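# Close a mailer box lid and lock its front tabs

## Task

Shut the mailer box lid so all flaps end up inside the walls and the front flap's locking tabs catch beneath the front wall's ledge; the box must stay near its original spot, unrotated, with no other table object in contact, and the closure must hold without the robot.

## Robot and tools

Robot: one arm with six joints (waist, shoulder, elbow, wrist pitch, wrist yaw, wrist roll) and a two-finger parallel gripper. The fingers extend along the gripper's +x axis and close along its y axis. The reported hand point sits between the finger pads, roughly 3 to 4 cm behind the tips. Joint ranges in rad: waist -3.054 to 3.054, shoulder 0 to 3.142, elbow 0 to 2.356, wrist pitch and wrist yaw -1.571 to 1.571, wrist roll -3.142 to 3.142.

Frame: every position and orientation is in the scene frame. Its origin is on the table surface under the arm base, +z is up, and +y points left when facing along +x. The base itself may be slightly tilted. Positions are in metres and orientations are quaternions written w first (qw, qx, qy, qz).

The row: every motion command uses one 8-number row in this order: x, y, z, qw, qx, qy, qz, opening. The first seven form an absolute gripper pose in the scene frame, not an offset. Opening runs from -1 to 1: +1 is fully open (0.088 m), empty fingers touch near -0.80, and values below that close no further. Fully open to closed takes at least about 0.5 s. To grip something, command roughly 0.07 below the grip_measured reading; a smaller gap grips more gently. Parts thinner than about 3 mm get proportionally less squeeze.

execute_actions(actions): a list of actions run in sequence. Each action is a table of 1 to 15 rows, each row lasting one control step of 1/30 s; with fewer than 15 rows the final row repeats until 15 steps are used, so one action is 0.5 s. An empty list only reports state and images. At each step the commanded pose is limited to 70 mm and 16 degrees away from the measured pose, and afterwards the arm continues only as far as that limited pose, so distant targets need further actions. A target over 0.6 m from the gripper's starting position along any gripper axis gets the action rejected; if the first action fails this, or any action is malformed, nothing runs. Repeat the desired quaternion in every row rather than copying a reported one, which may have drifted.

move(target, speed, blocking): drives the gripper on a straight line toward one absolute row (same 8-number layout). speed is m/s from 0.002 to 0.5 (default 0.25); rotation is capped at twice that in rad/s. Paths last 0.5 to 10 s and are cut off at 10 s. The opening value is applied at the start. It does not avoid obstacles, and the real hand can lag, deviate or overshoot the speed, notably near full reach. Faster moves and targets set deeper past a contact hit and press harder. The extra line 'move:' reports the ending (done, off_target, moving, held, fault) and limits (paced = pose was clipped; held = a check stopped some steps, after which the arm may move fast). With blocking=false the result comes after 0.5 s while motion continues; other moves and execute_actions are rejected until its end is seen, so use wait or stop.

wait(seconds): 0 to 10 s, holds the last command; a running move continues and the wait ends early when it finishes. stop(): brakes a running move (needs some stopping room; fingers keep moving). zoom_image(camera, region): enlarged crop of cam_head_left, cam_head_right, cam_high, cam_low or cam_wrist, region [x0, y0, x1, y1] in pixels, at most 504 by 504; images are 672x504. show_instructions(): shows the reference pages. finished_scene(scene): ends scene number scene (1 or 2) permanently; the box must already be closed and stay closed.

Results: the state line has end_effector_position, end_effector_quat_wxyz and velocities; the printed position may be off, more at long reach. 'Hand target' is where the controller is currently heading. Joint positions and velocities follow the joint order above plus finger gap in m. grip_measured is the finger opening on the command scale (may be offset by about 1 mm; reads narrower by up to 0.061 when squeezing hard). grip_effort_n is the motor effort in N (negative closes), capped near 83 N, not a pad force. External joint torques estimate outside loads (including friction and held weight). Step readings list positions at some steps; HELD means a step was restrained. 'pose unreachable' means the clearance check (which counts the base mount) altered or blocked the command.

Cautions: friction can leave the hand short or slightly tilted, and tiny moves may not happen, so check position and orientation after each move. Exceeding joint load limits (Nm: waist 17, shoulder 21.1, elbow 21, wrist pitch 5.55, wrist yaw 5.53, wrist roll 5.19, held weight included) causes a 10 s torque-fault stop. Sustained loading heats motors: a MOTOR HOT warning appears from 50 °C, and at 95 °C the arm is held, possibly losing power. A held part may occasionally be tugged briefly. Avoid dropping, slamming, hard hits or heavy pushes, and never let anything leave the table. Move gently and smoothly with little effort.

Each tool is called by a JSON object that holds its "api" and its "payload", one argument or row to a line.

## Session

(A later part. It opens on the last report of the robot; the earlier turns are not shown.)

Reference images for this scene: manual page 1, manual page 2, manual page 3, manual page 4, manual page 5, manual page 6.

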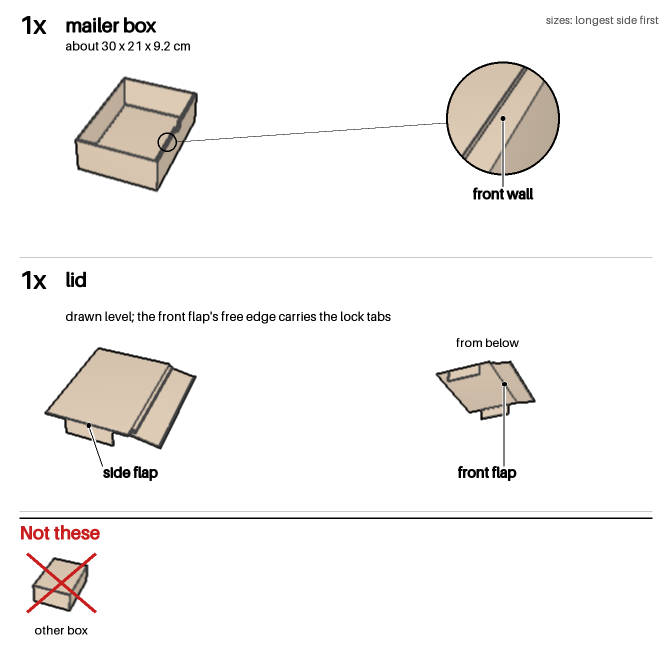

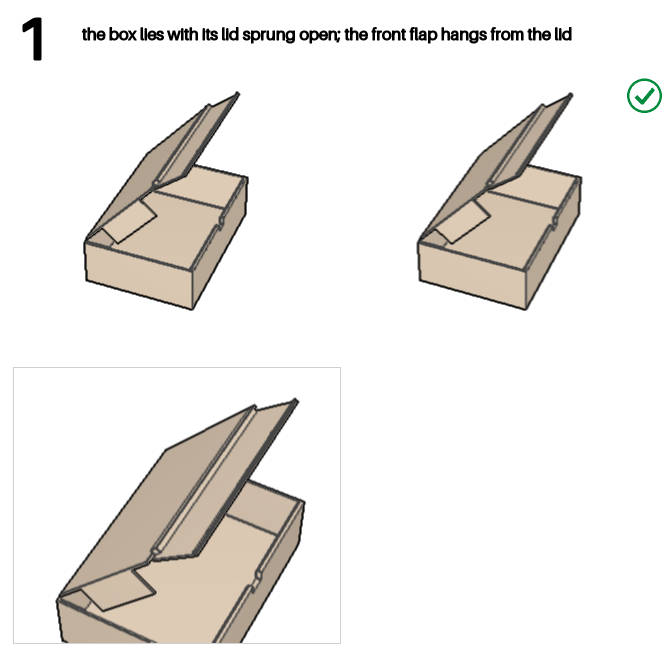

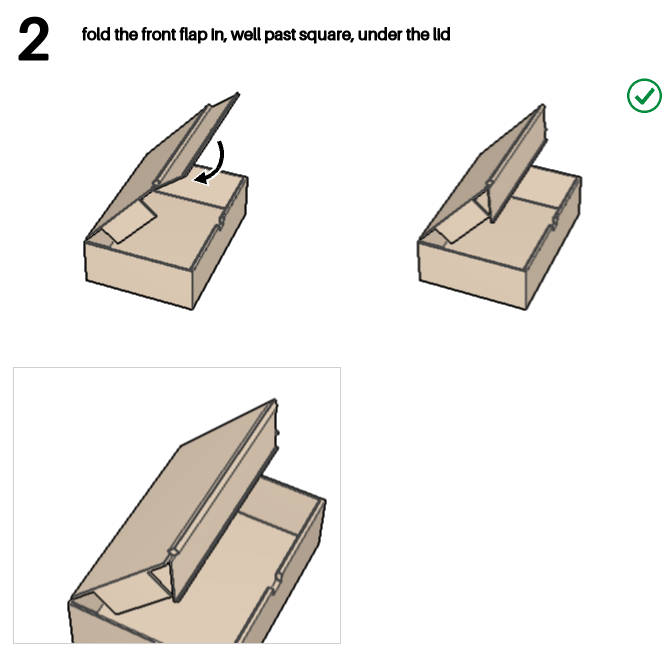

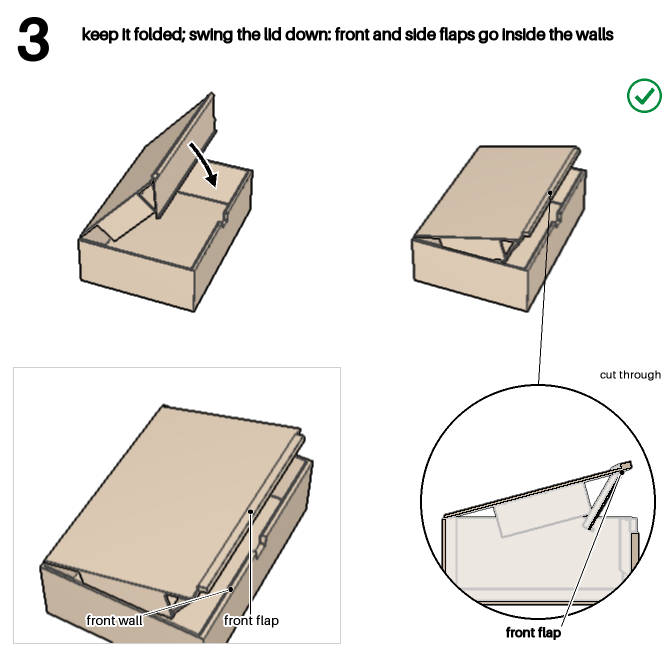

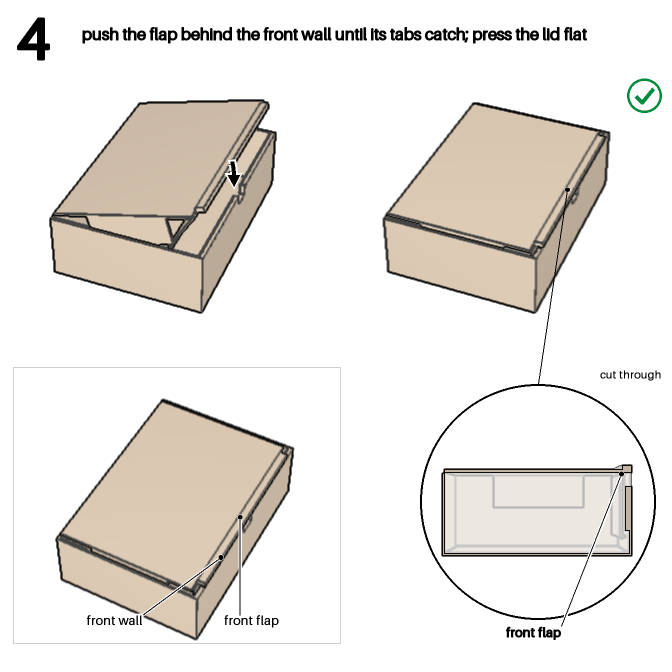

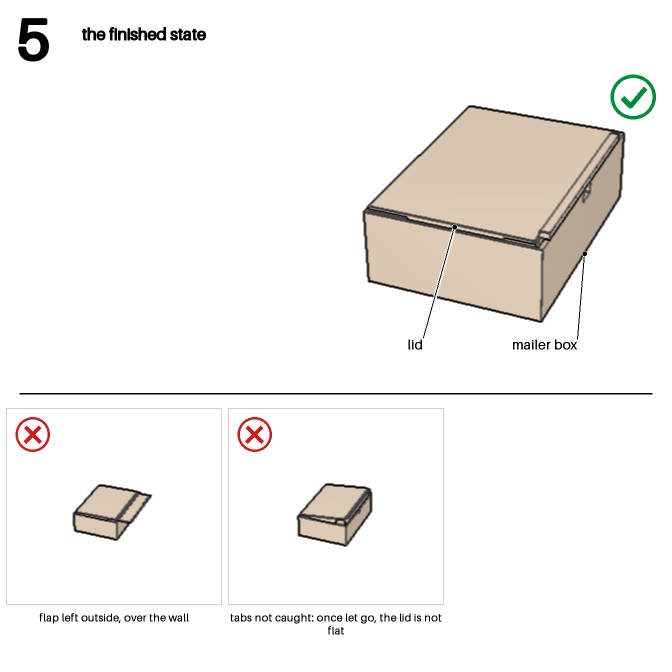

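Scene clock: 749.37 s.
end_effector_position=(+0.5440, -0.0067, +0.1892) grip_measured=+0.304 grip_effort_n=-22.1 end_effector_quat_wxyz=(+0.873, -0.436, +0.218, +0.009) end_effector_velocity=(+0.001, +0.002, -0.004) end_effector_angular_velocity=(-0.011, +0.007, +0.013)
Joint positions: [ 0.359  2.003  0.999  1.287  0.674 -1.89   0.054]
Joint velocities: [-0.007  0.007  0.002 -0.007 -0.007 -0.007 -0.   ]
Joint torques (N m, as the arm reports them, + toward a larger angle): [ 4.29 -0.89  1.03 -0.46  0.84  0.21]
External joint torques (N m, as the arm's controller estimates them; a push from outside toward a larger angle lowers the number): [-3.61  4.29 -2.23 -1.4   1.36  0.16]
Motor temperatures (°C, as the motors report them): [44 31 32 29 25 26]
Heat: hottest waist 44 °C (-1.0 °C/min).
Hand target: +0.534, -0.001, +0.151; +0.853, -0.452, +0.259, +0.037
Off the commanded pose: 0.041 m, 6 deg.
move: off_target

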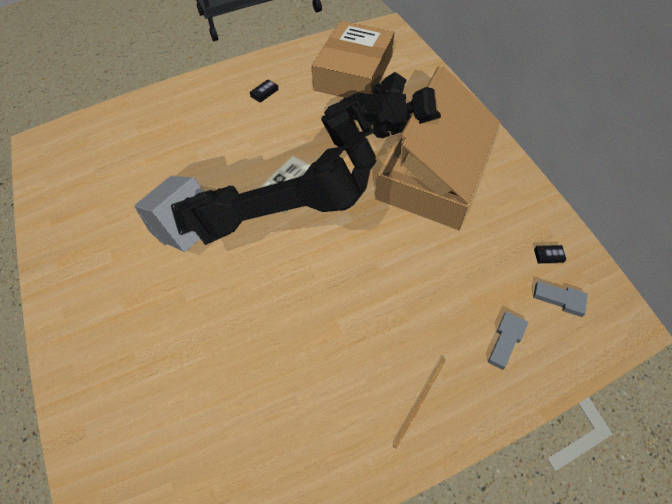

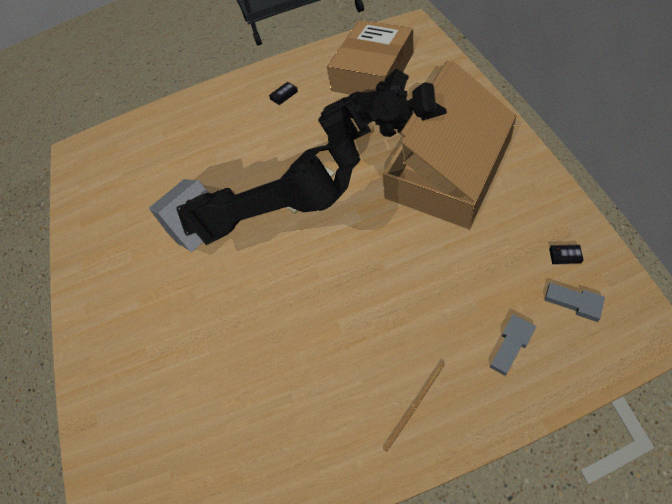

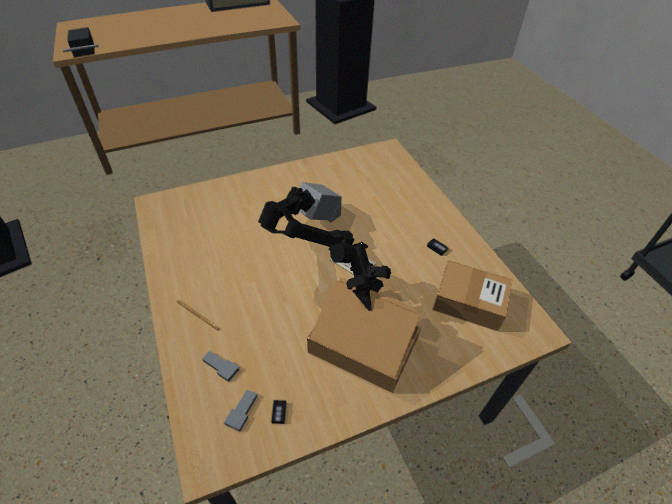

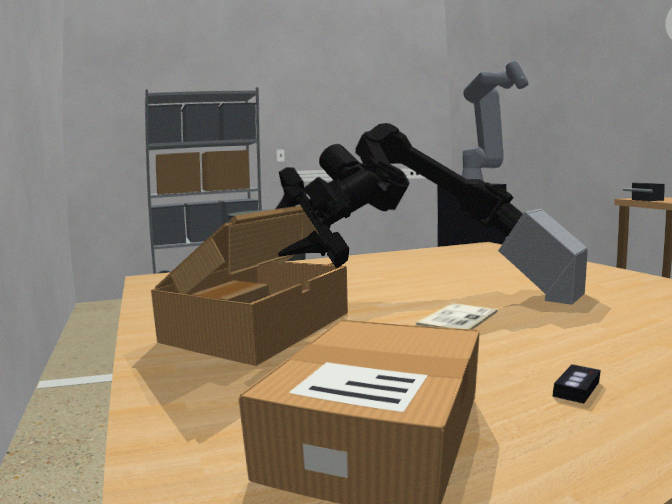

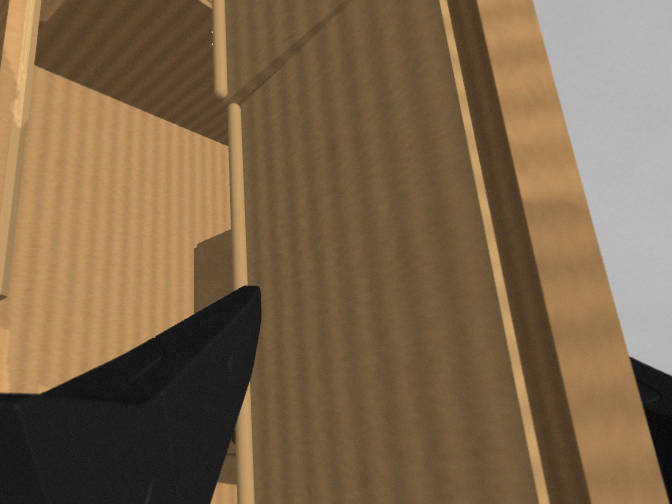

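{"api": "move", "payload": {
  "target": [0.522,0.012,0.155,0.853,-0.452,0.259,0.037,0.34],
  "speed": 0.03
}}

{"api": "zoom_image", "payload": {
  "camera": "cam_head_right",
  "region": [330,40,540,240]
}}

Scene clock: 758.37 s.
end_effector_position=(+0.5332, +0.0035, +0.1860) grip_measured=+0.343 grip_effort_n=-15.6 end_effector_quat_wxyz=(+0.873, -0.435, +0.222, +0.010) end_effector_velocity=(-0.000, +0.003, -0.000) end_effector_angular_velocity=(-0.022, -0.006, +0.029)
Joint positions: [ 0.375  2.025  0.964  1.344  0.697 -1.893  0.056]
Joint velocities: [-0.002 -0.002 -0.007 -0.007 -0.022 -0.022 -0.   ]
Joint torques (N m, as the arm reports them, + toward a larger angle): [ 5.8  -1.36  0.67 -0.2   1.15 -0.1 ]
External joint torques (N m, as the arm's controller estimates them; a push from outside toward a larger angle lowers the number): [-2.03  3.76 -2.51 -1.12  1.67 -0.15]
Motor temperatures (°C, as the motors report them): [44 31 31 29 25 26]
Heat: hottest waist 44 °C (-1.0 °C/min).
Hand target: +0.521, +0.011, +0.156; +0.853, -0.452, +0.259, +0.037
Off the commanded pose: 0.034 m, 6 deg.
move: off_target

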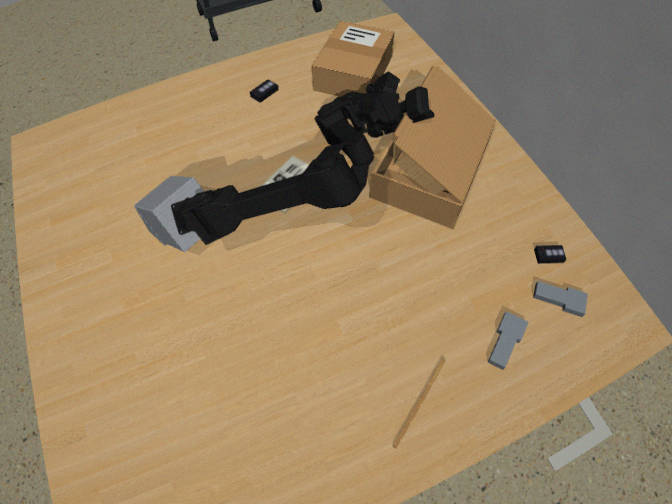

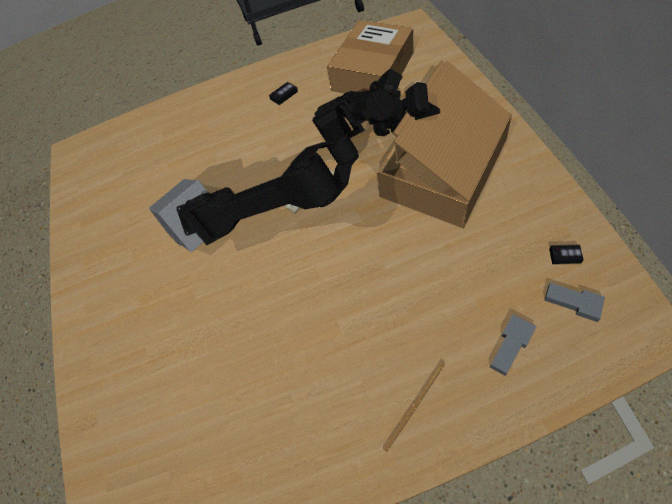

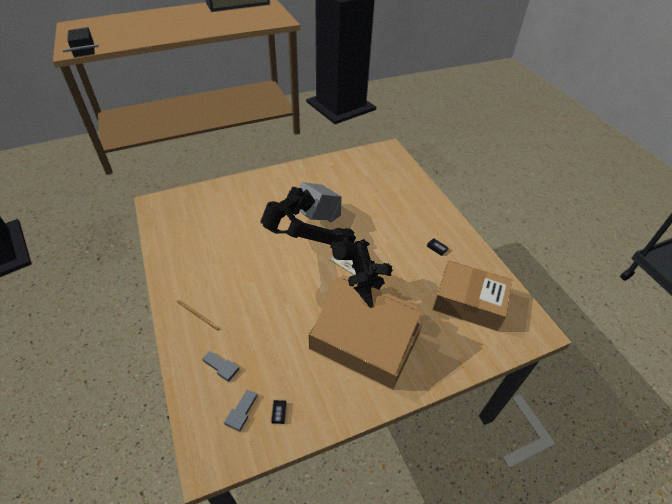

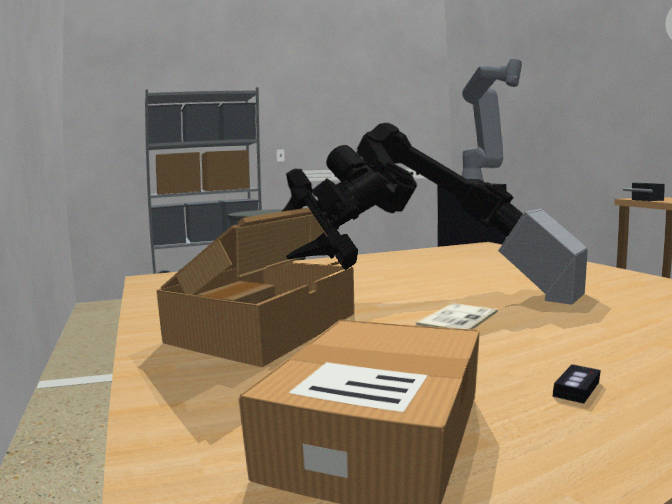

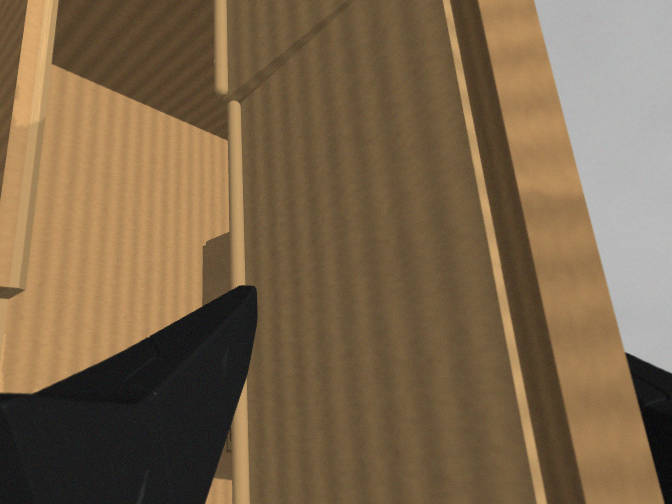

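Region (330, 40, 540, 240) of cam_head_right's 672x504 image, scaled by 2.400, with more detail than that image has; it fills the top 480 rows of this view, and the rest is white.

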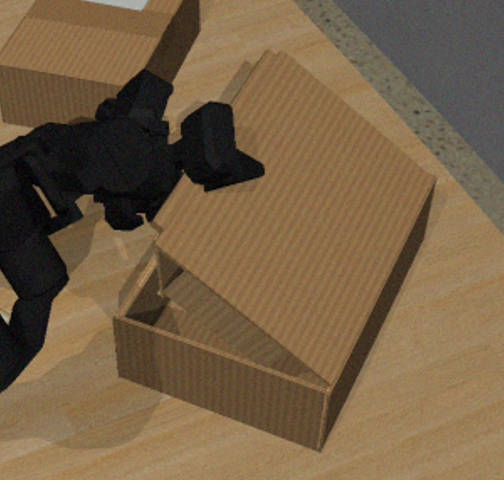

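{"api": "move", "payload": {
  "target": [0.53,0.005,0.145,0.786,-0.56,0.252,0.071,0.3],
  "speed": 0.06
}}

{"api": "zoom_image", "payload": {
  "camera": "cam_low",
  "region": [130,150,400,370]
}}

Scene clock: 766.37 s.
end_effector_position=(+0.5291, +0.0032, +0.1497) grip_measured=+0.303 grip_effort_n=-13.3 end_effector_quat_wxyz=(+0.790, -0.555, +0.251, +0.067) end_effector_velocity=(+0.000, -0.002, +0.001) end_effector_angular_velocity=(-0.017, -0.004, +0.007)
Joint positions: [ 0.318  2.051  0.958  1.303  0.709 -2.142  0.054]
Joint velocities: [-0.002 -0.002 -0.002  0.007 -0.007 -0.022 -0.   ]
Joint torques (N m, as the arm reports them, + toward a larger angle): [ 7.49 -3.34  4.34  0.73 -0.65 -0.15]
External joint torques (N m, as the arm's controller estimates them; a push from outside toward a larger angle lowers the number): [-0.41  2.01  1.36 -0.25 -0.17 -0.2 ]
Motor temperatures (°C, as the motors report them): [45 31 31 29 25 26]
Heat: hottest waist 45 °C (+0.0 °C/min).
Hand target: +0.530, +0.005, +0.145; +0.786, -0.560, +0.252, +0.071
Off the commanded pose: 0.005 m, 1 deg.
move: done

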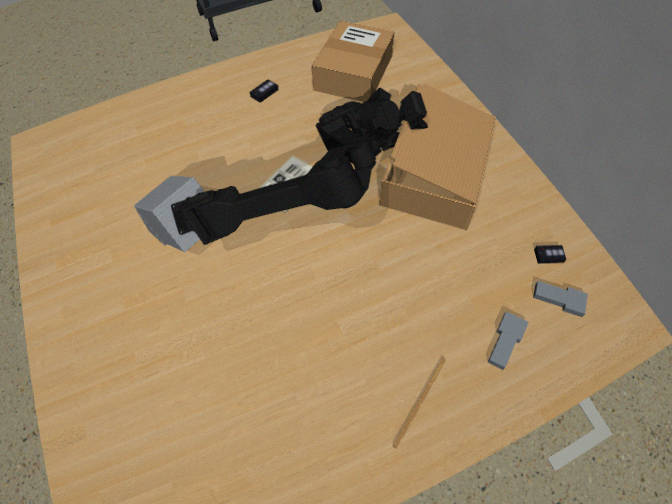

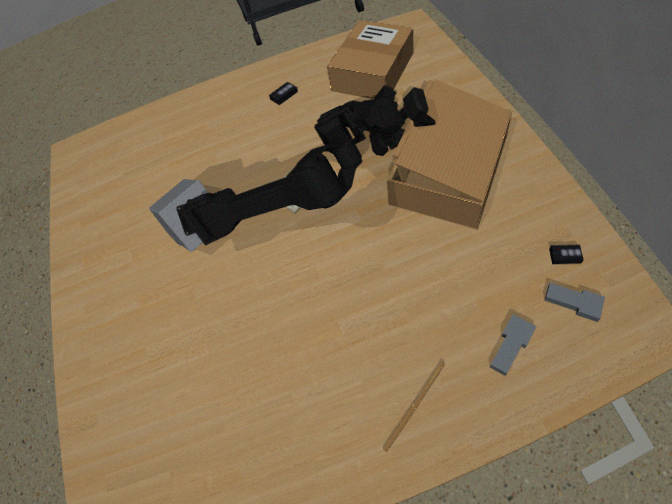

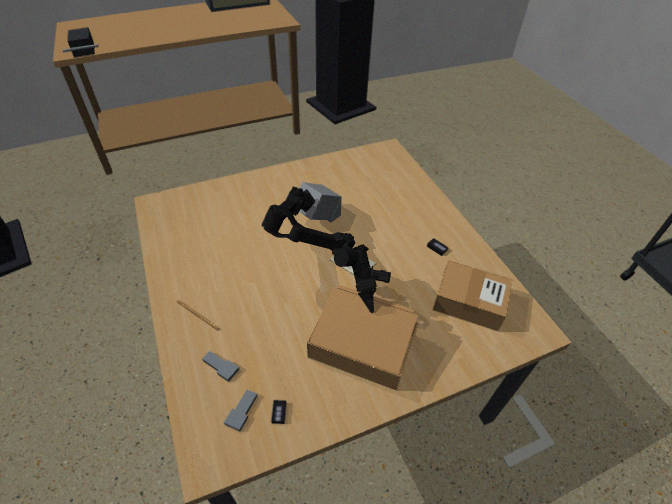

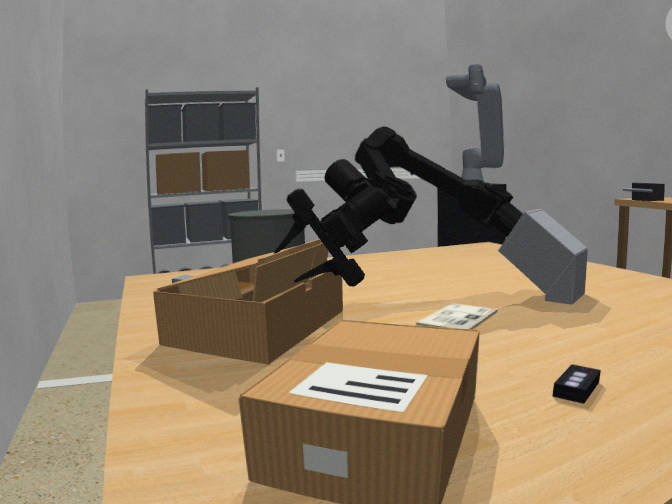

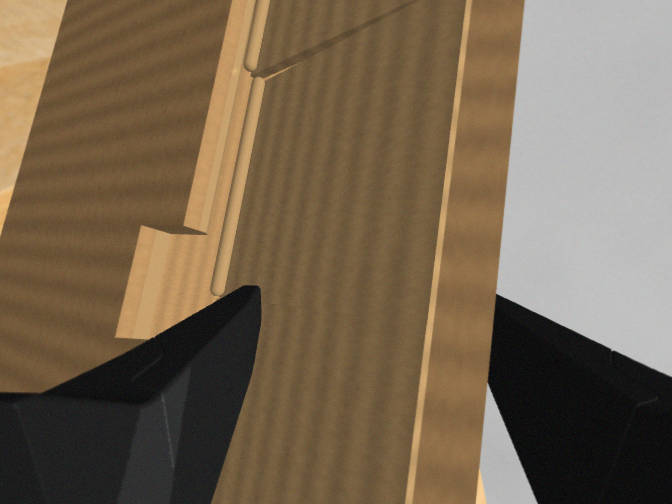

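Region (130, 150, 400, 370) of cam_low's 672x504 image, scaled by 1.867, with more detail than that image has; it fills the top 411 rows of this view, and the rest is white.

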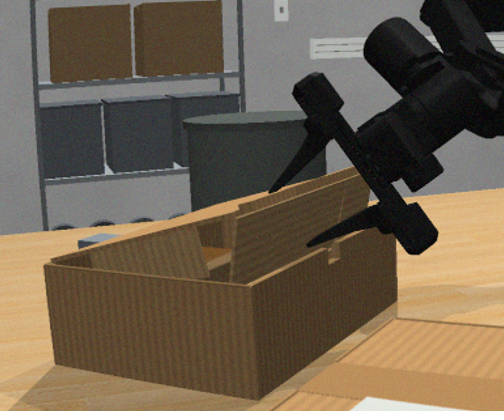

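{"api": "move", "payload": {
  "target": [0.532,0.002,0.13,0.786,-0.56,0.252,0.071,0.1],
  "speed": 0.02
}}

{"api": "zoom_image", "payload": {
  "camera": "cam_low",
  "region": [130,150,400,370]
}}

Scene clock: 771.03 s.
end_effector_position=(+0.5320, +0.0028, +0.1420) grip_measured=+0.103 grip_effort_n=-12.8 end_effector_quat_wxyz=(+0.790, -0.559, +0.243, +0.067) end_effector_velocity=(-0.000, -0.001, -0.003) end_effector_angular_velocity=(+0.004, +0.002, +0.003)
Joint positions: [ 0.295  2.066  0.963  1.311  0.672 -2.144  0.044]
Joint velocities: [-0.007 -0.002 -0.002 -0.007 -0.007  0.007 -0.   ]
Joint torques (N m, as the arm reports them, + toward a larger angle): [ 6.26 -3.01  3.92  0.94 -0.54  0.22]
External joint torques (N m, as the arm's controller estimates them; a push from outside toward a larger angle lowers the number): [-1.67  2.46  1.05 -0.05 -0.07  0.17]
Motor temperatures (°C, as the motors report them): [45 31 31 29 25 26]
Heat: hottest waist 45 °C (+0.0 °C/min).
Hand target: +0.532, +0.002, +0.130; +0.786, -0.560, +0.252, +0.071
Off the commanded pose: 0.012 m, 1 deg.
move: off_target

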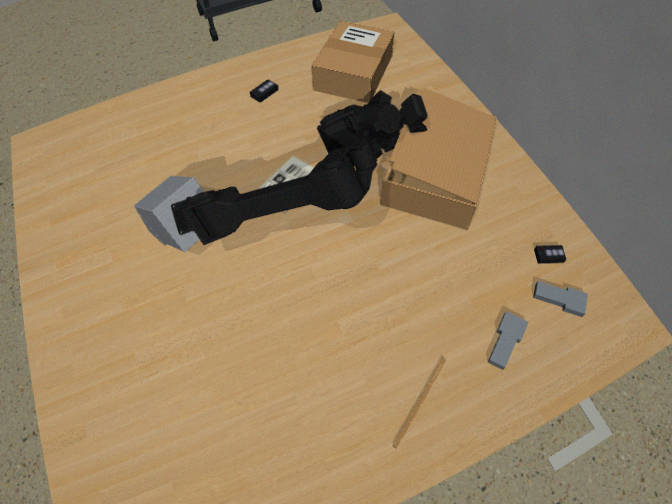

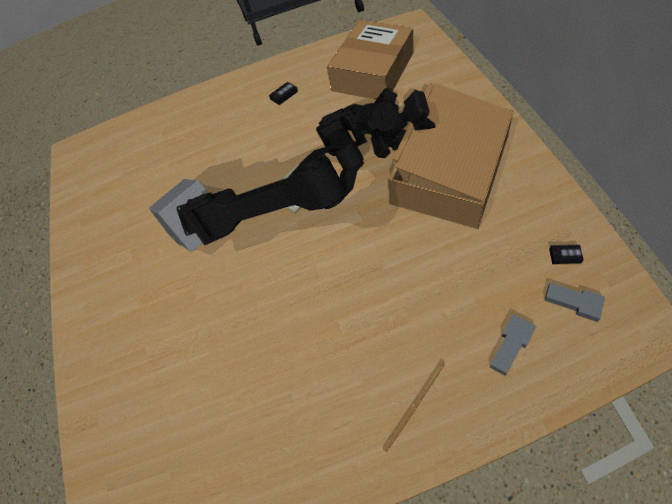

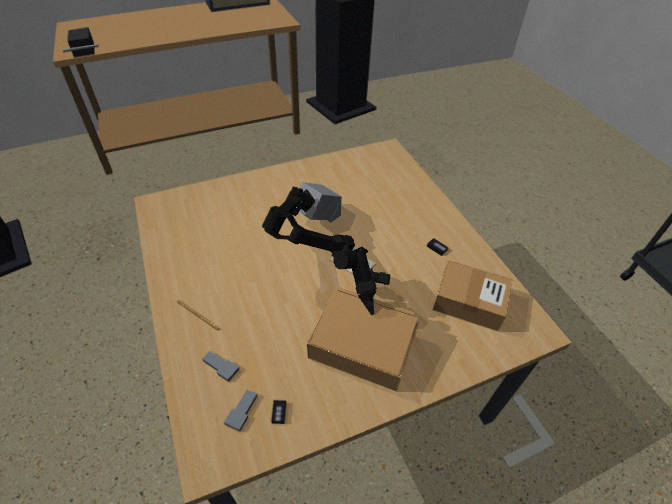

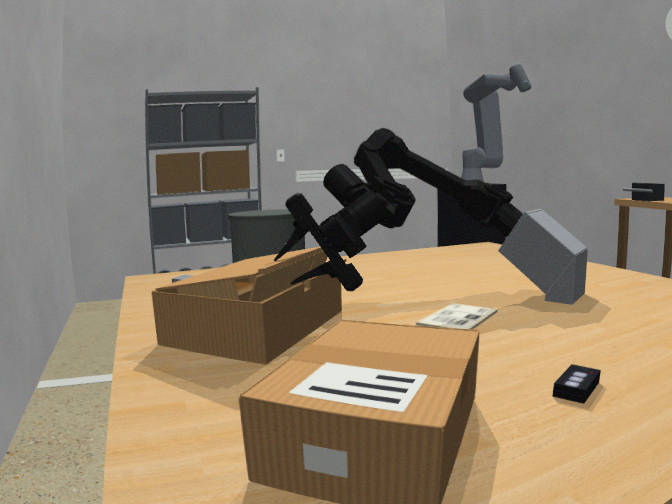

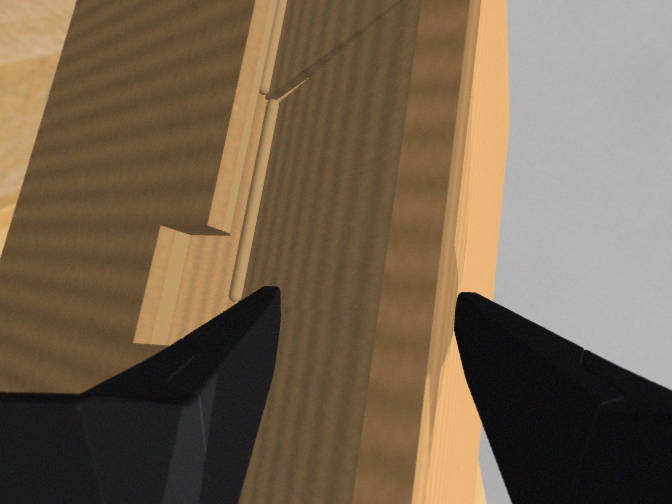

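Region (130, 150, 400, 370) of cam_low's 672x504 image, scaled by 1.867, with more detail than that image has; it fills the top 411 rows of this view, and the rest is white.

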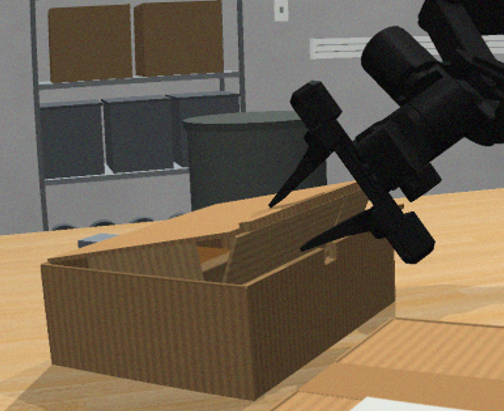

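{"api": "move", "payload": {
  "target": [0.538,0.003,0.148,0.898,-0.242,0.334,0.143,0.1],
  "speed": 0.12
}}

{"api": "move", "payload": {
  "target": [0.529,0.022,0.14,0.898,-0.242,0.334,0.143,0.8],
  "speed": 0.05
}}

Scene clock: 779.07 s.
end_effector_position=(+0.5393, +0.0072, +0.1582) grip_measured=+0.103 grip_effort_n=-13.3 end_effector_quat_wxyz=(+0.902, -0.250, +0.320, +0.146) end_effector_velocity=(-0.001, +0.001, +0.002) end_effector_angular_velocity=(+0.006, +0.006, +0.019)
Joint positions: [ 0.327  1.86   1.123  0.488  0.685 -1.25   0.044]
Joint velocities: [ 0.002 -0.007  0.007 -0.037 -0.007  0.007 -0.   ]
Joint torques (N m, as the arm reports them, + toward a larger angle): [ 6.43 -4.18  4.22  0.45 -0.28  0.76]
External joint torques (N m, as the arm's controller estimates them; a push from outside toward a larger angle lowers the number): [-1.36  1.08  0.49 -0.51  0.11  0.73]
Motor temperatures (°C, as the motors report them): [45 31 31 29 25 26]
Heat: hottest waist 45 °C (+0.0 °C/min).
Hand target: +0.538, +0.003, +0.148; +0.899, -0.243, +0.334, +0.143
Off the commanded pose: 0.011 m, 2 deg.
move: off_target

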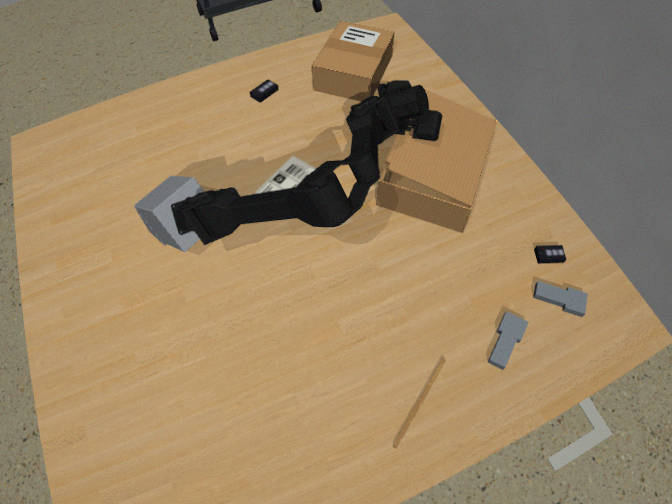

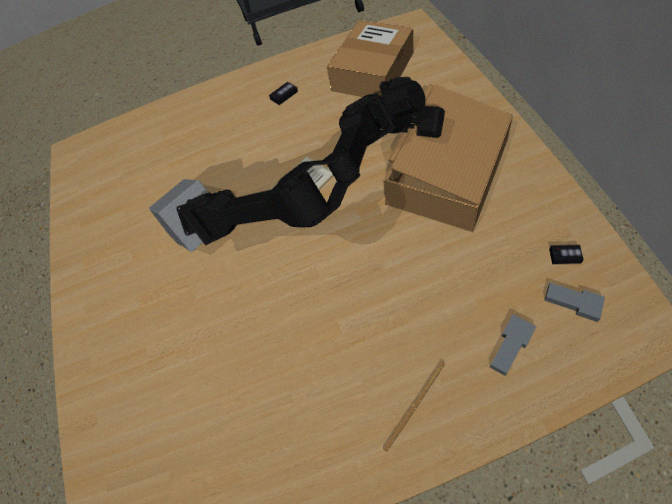

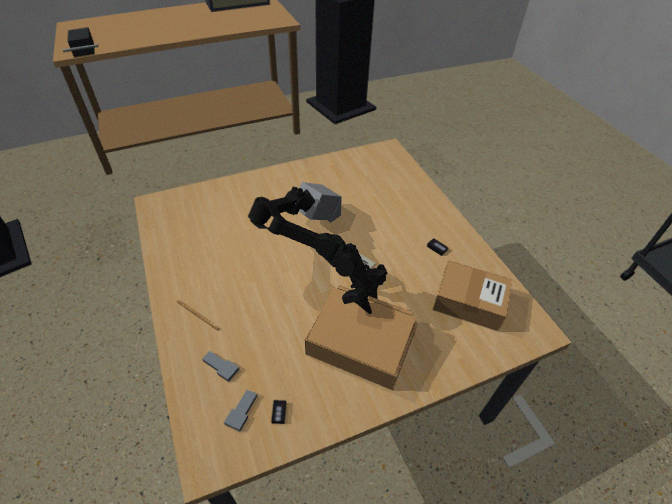

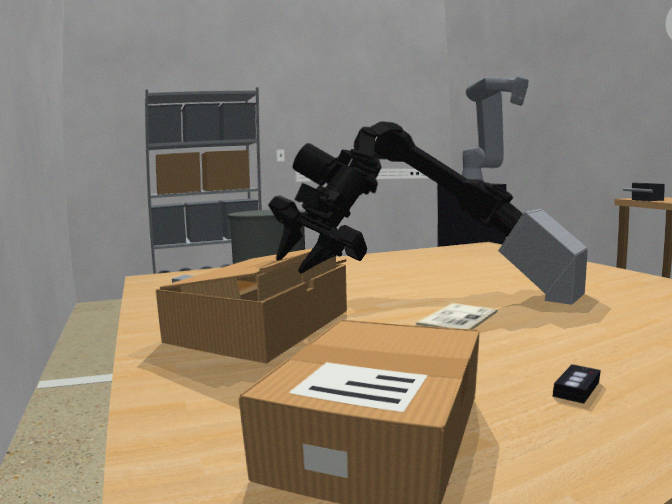

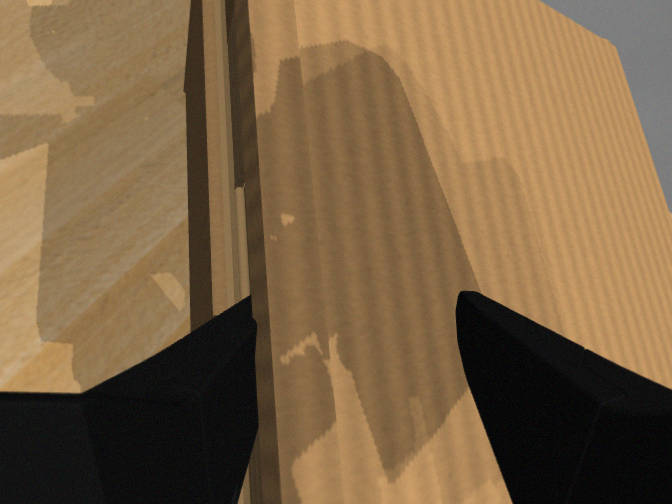

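Scene clock: 779.90 s.
end_effector_position=(+0.5334, +0.0172, +0.1482) grip_measured=+0.797 grip_effort_n=17.4 end_effector_quat_wxyz=(+0.904, -0.240, +0.327, +0.138) end_effector_velocity=(-0.001, +0.002, -0.002) end_effector_angular_velocity=(+0.008, -0.001, -0.000)
Joint positions: [ 0.327  1.891  1.093  0.552  0.697 -1.226  0.078]
Joint velocities: [-0.002  0.002 -0.007  0.007 -0.007  0.007  0.   ]
Joint torques (N m, as the arm reports them, + toward a larger angle): [ 7.69 -3.31  3.05  1.03 -0.2   0.2 ]
External joint torques (N m, as the arm's controller estimates them; a push from outside toward a larger angle lowers the number): [-0.15  1.94 -0.54  0.08  0.18  0.17]
Motor temperatures (°C, as the motors report them): [45 31 31 29 25 26]
Heat: hottest waist 45 °C (+0.0 °C/min).
Hand target: +0.529, +0.022, +0.140; +0.899, -0.242, +0.335, +0.143
Off the commanded pose: 0.010 m, 1 deg.
move: off_target

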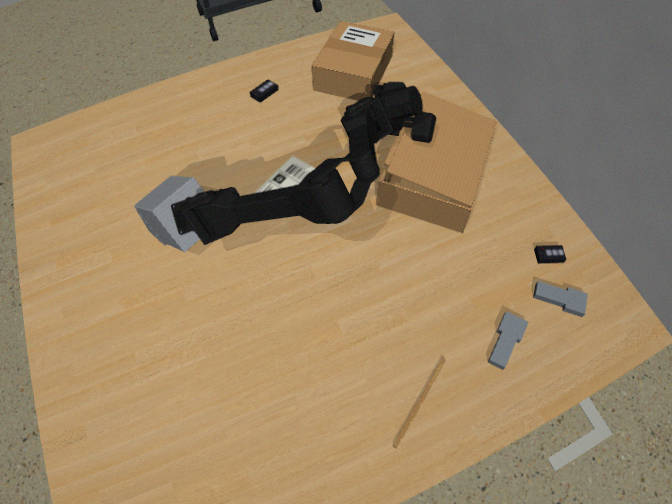

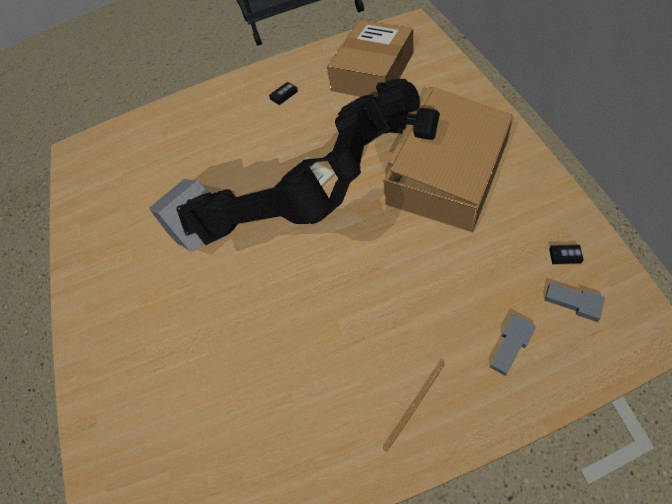

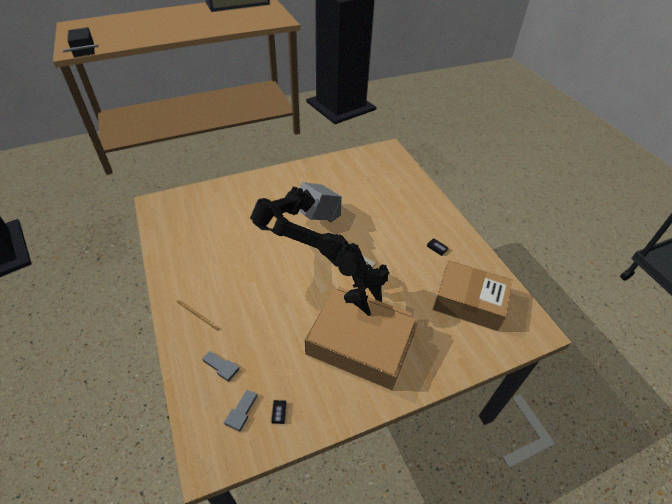

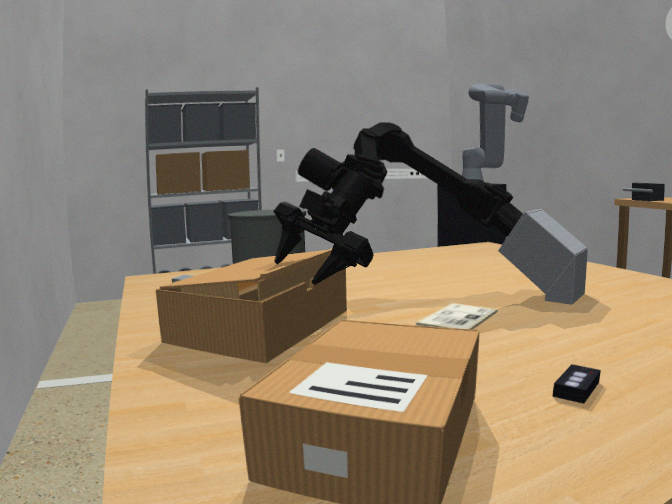

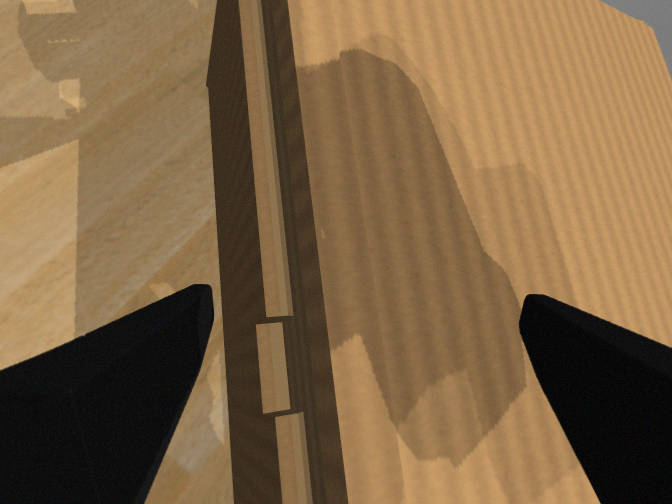

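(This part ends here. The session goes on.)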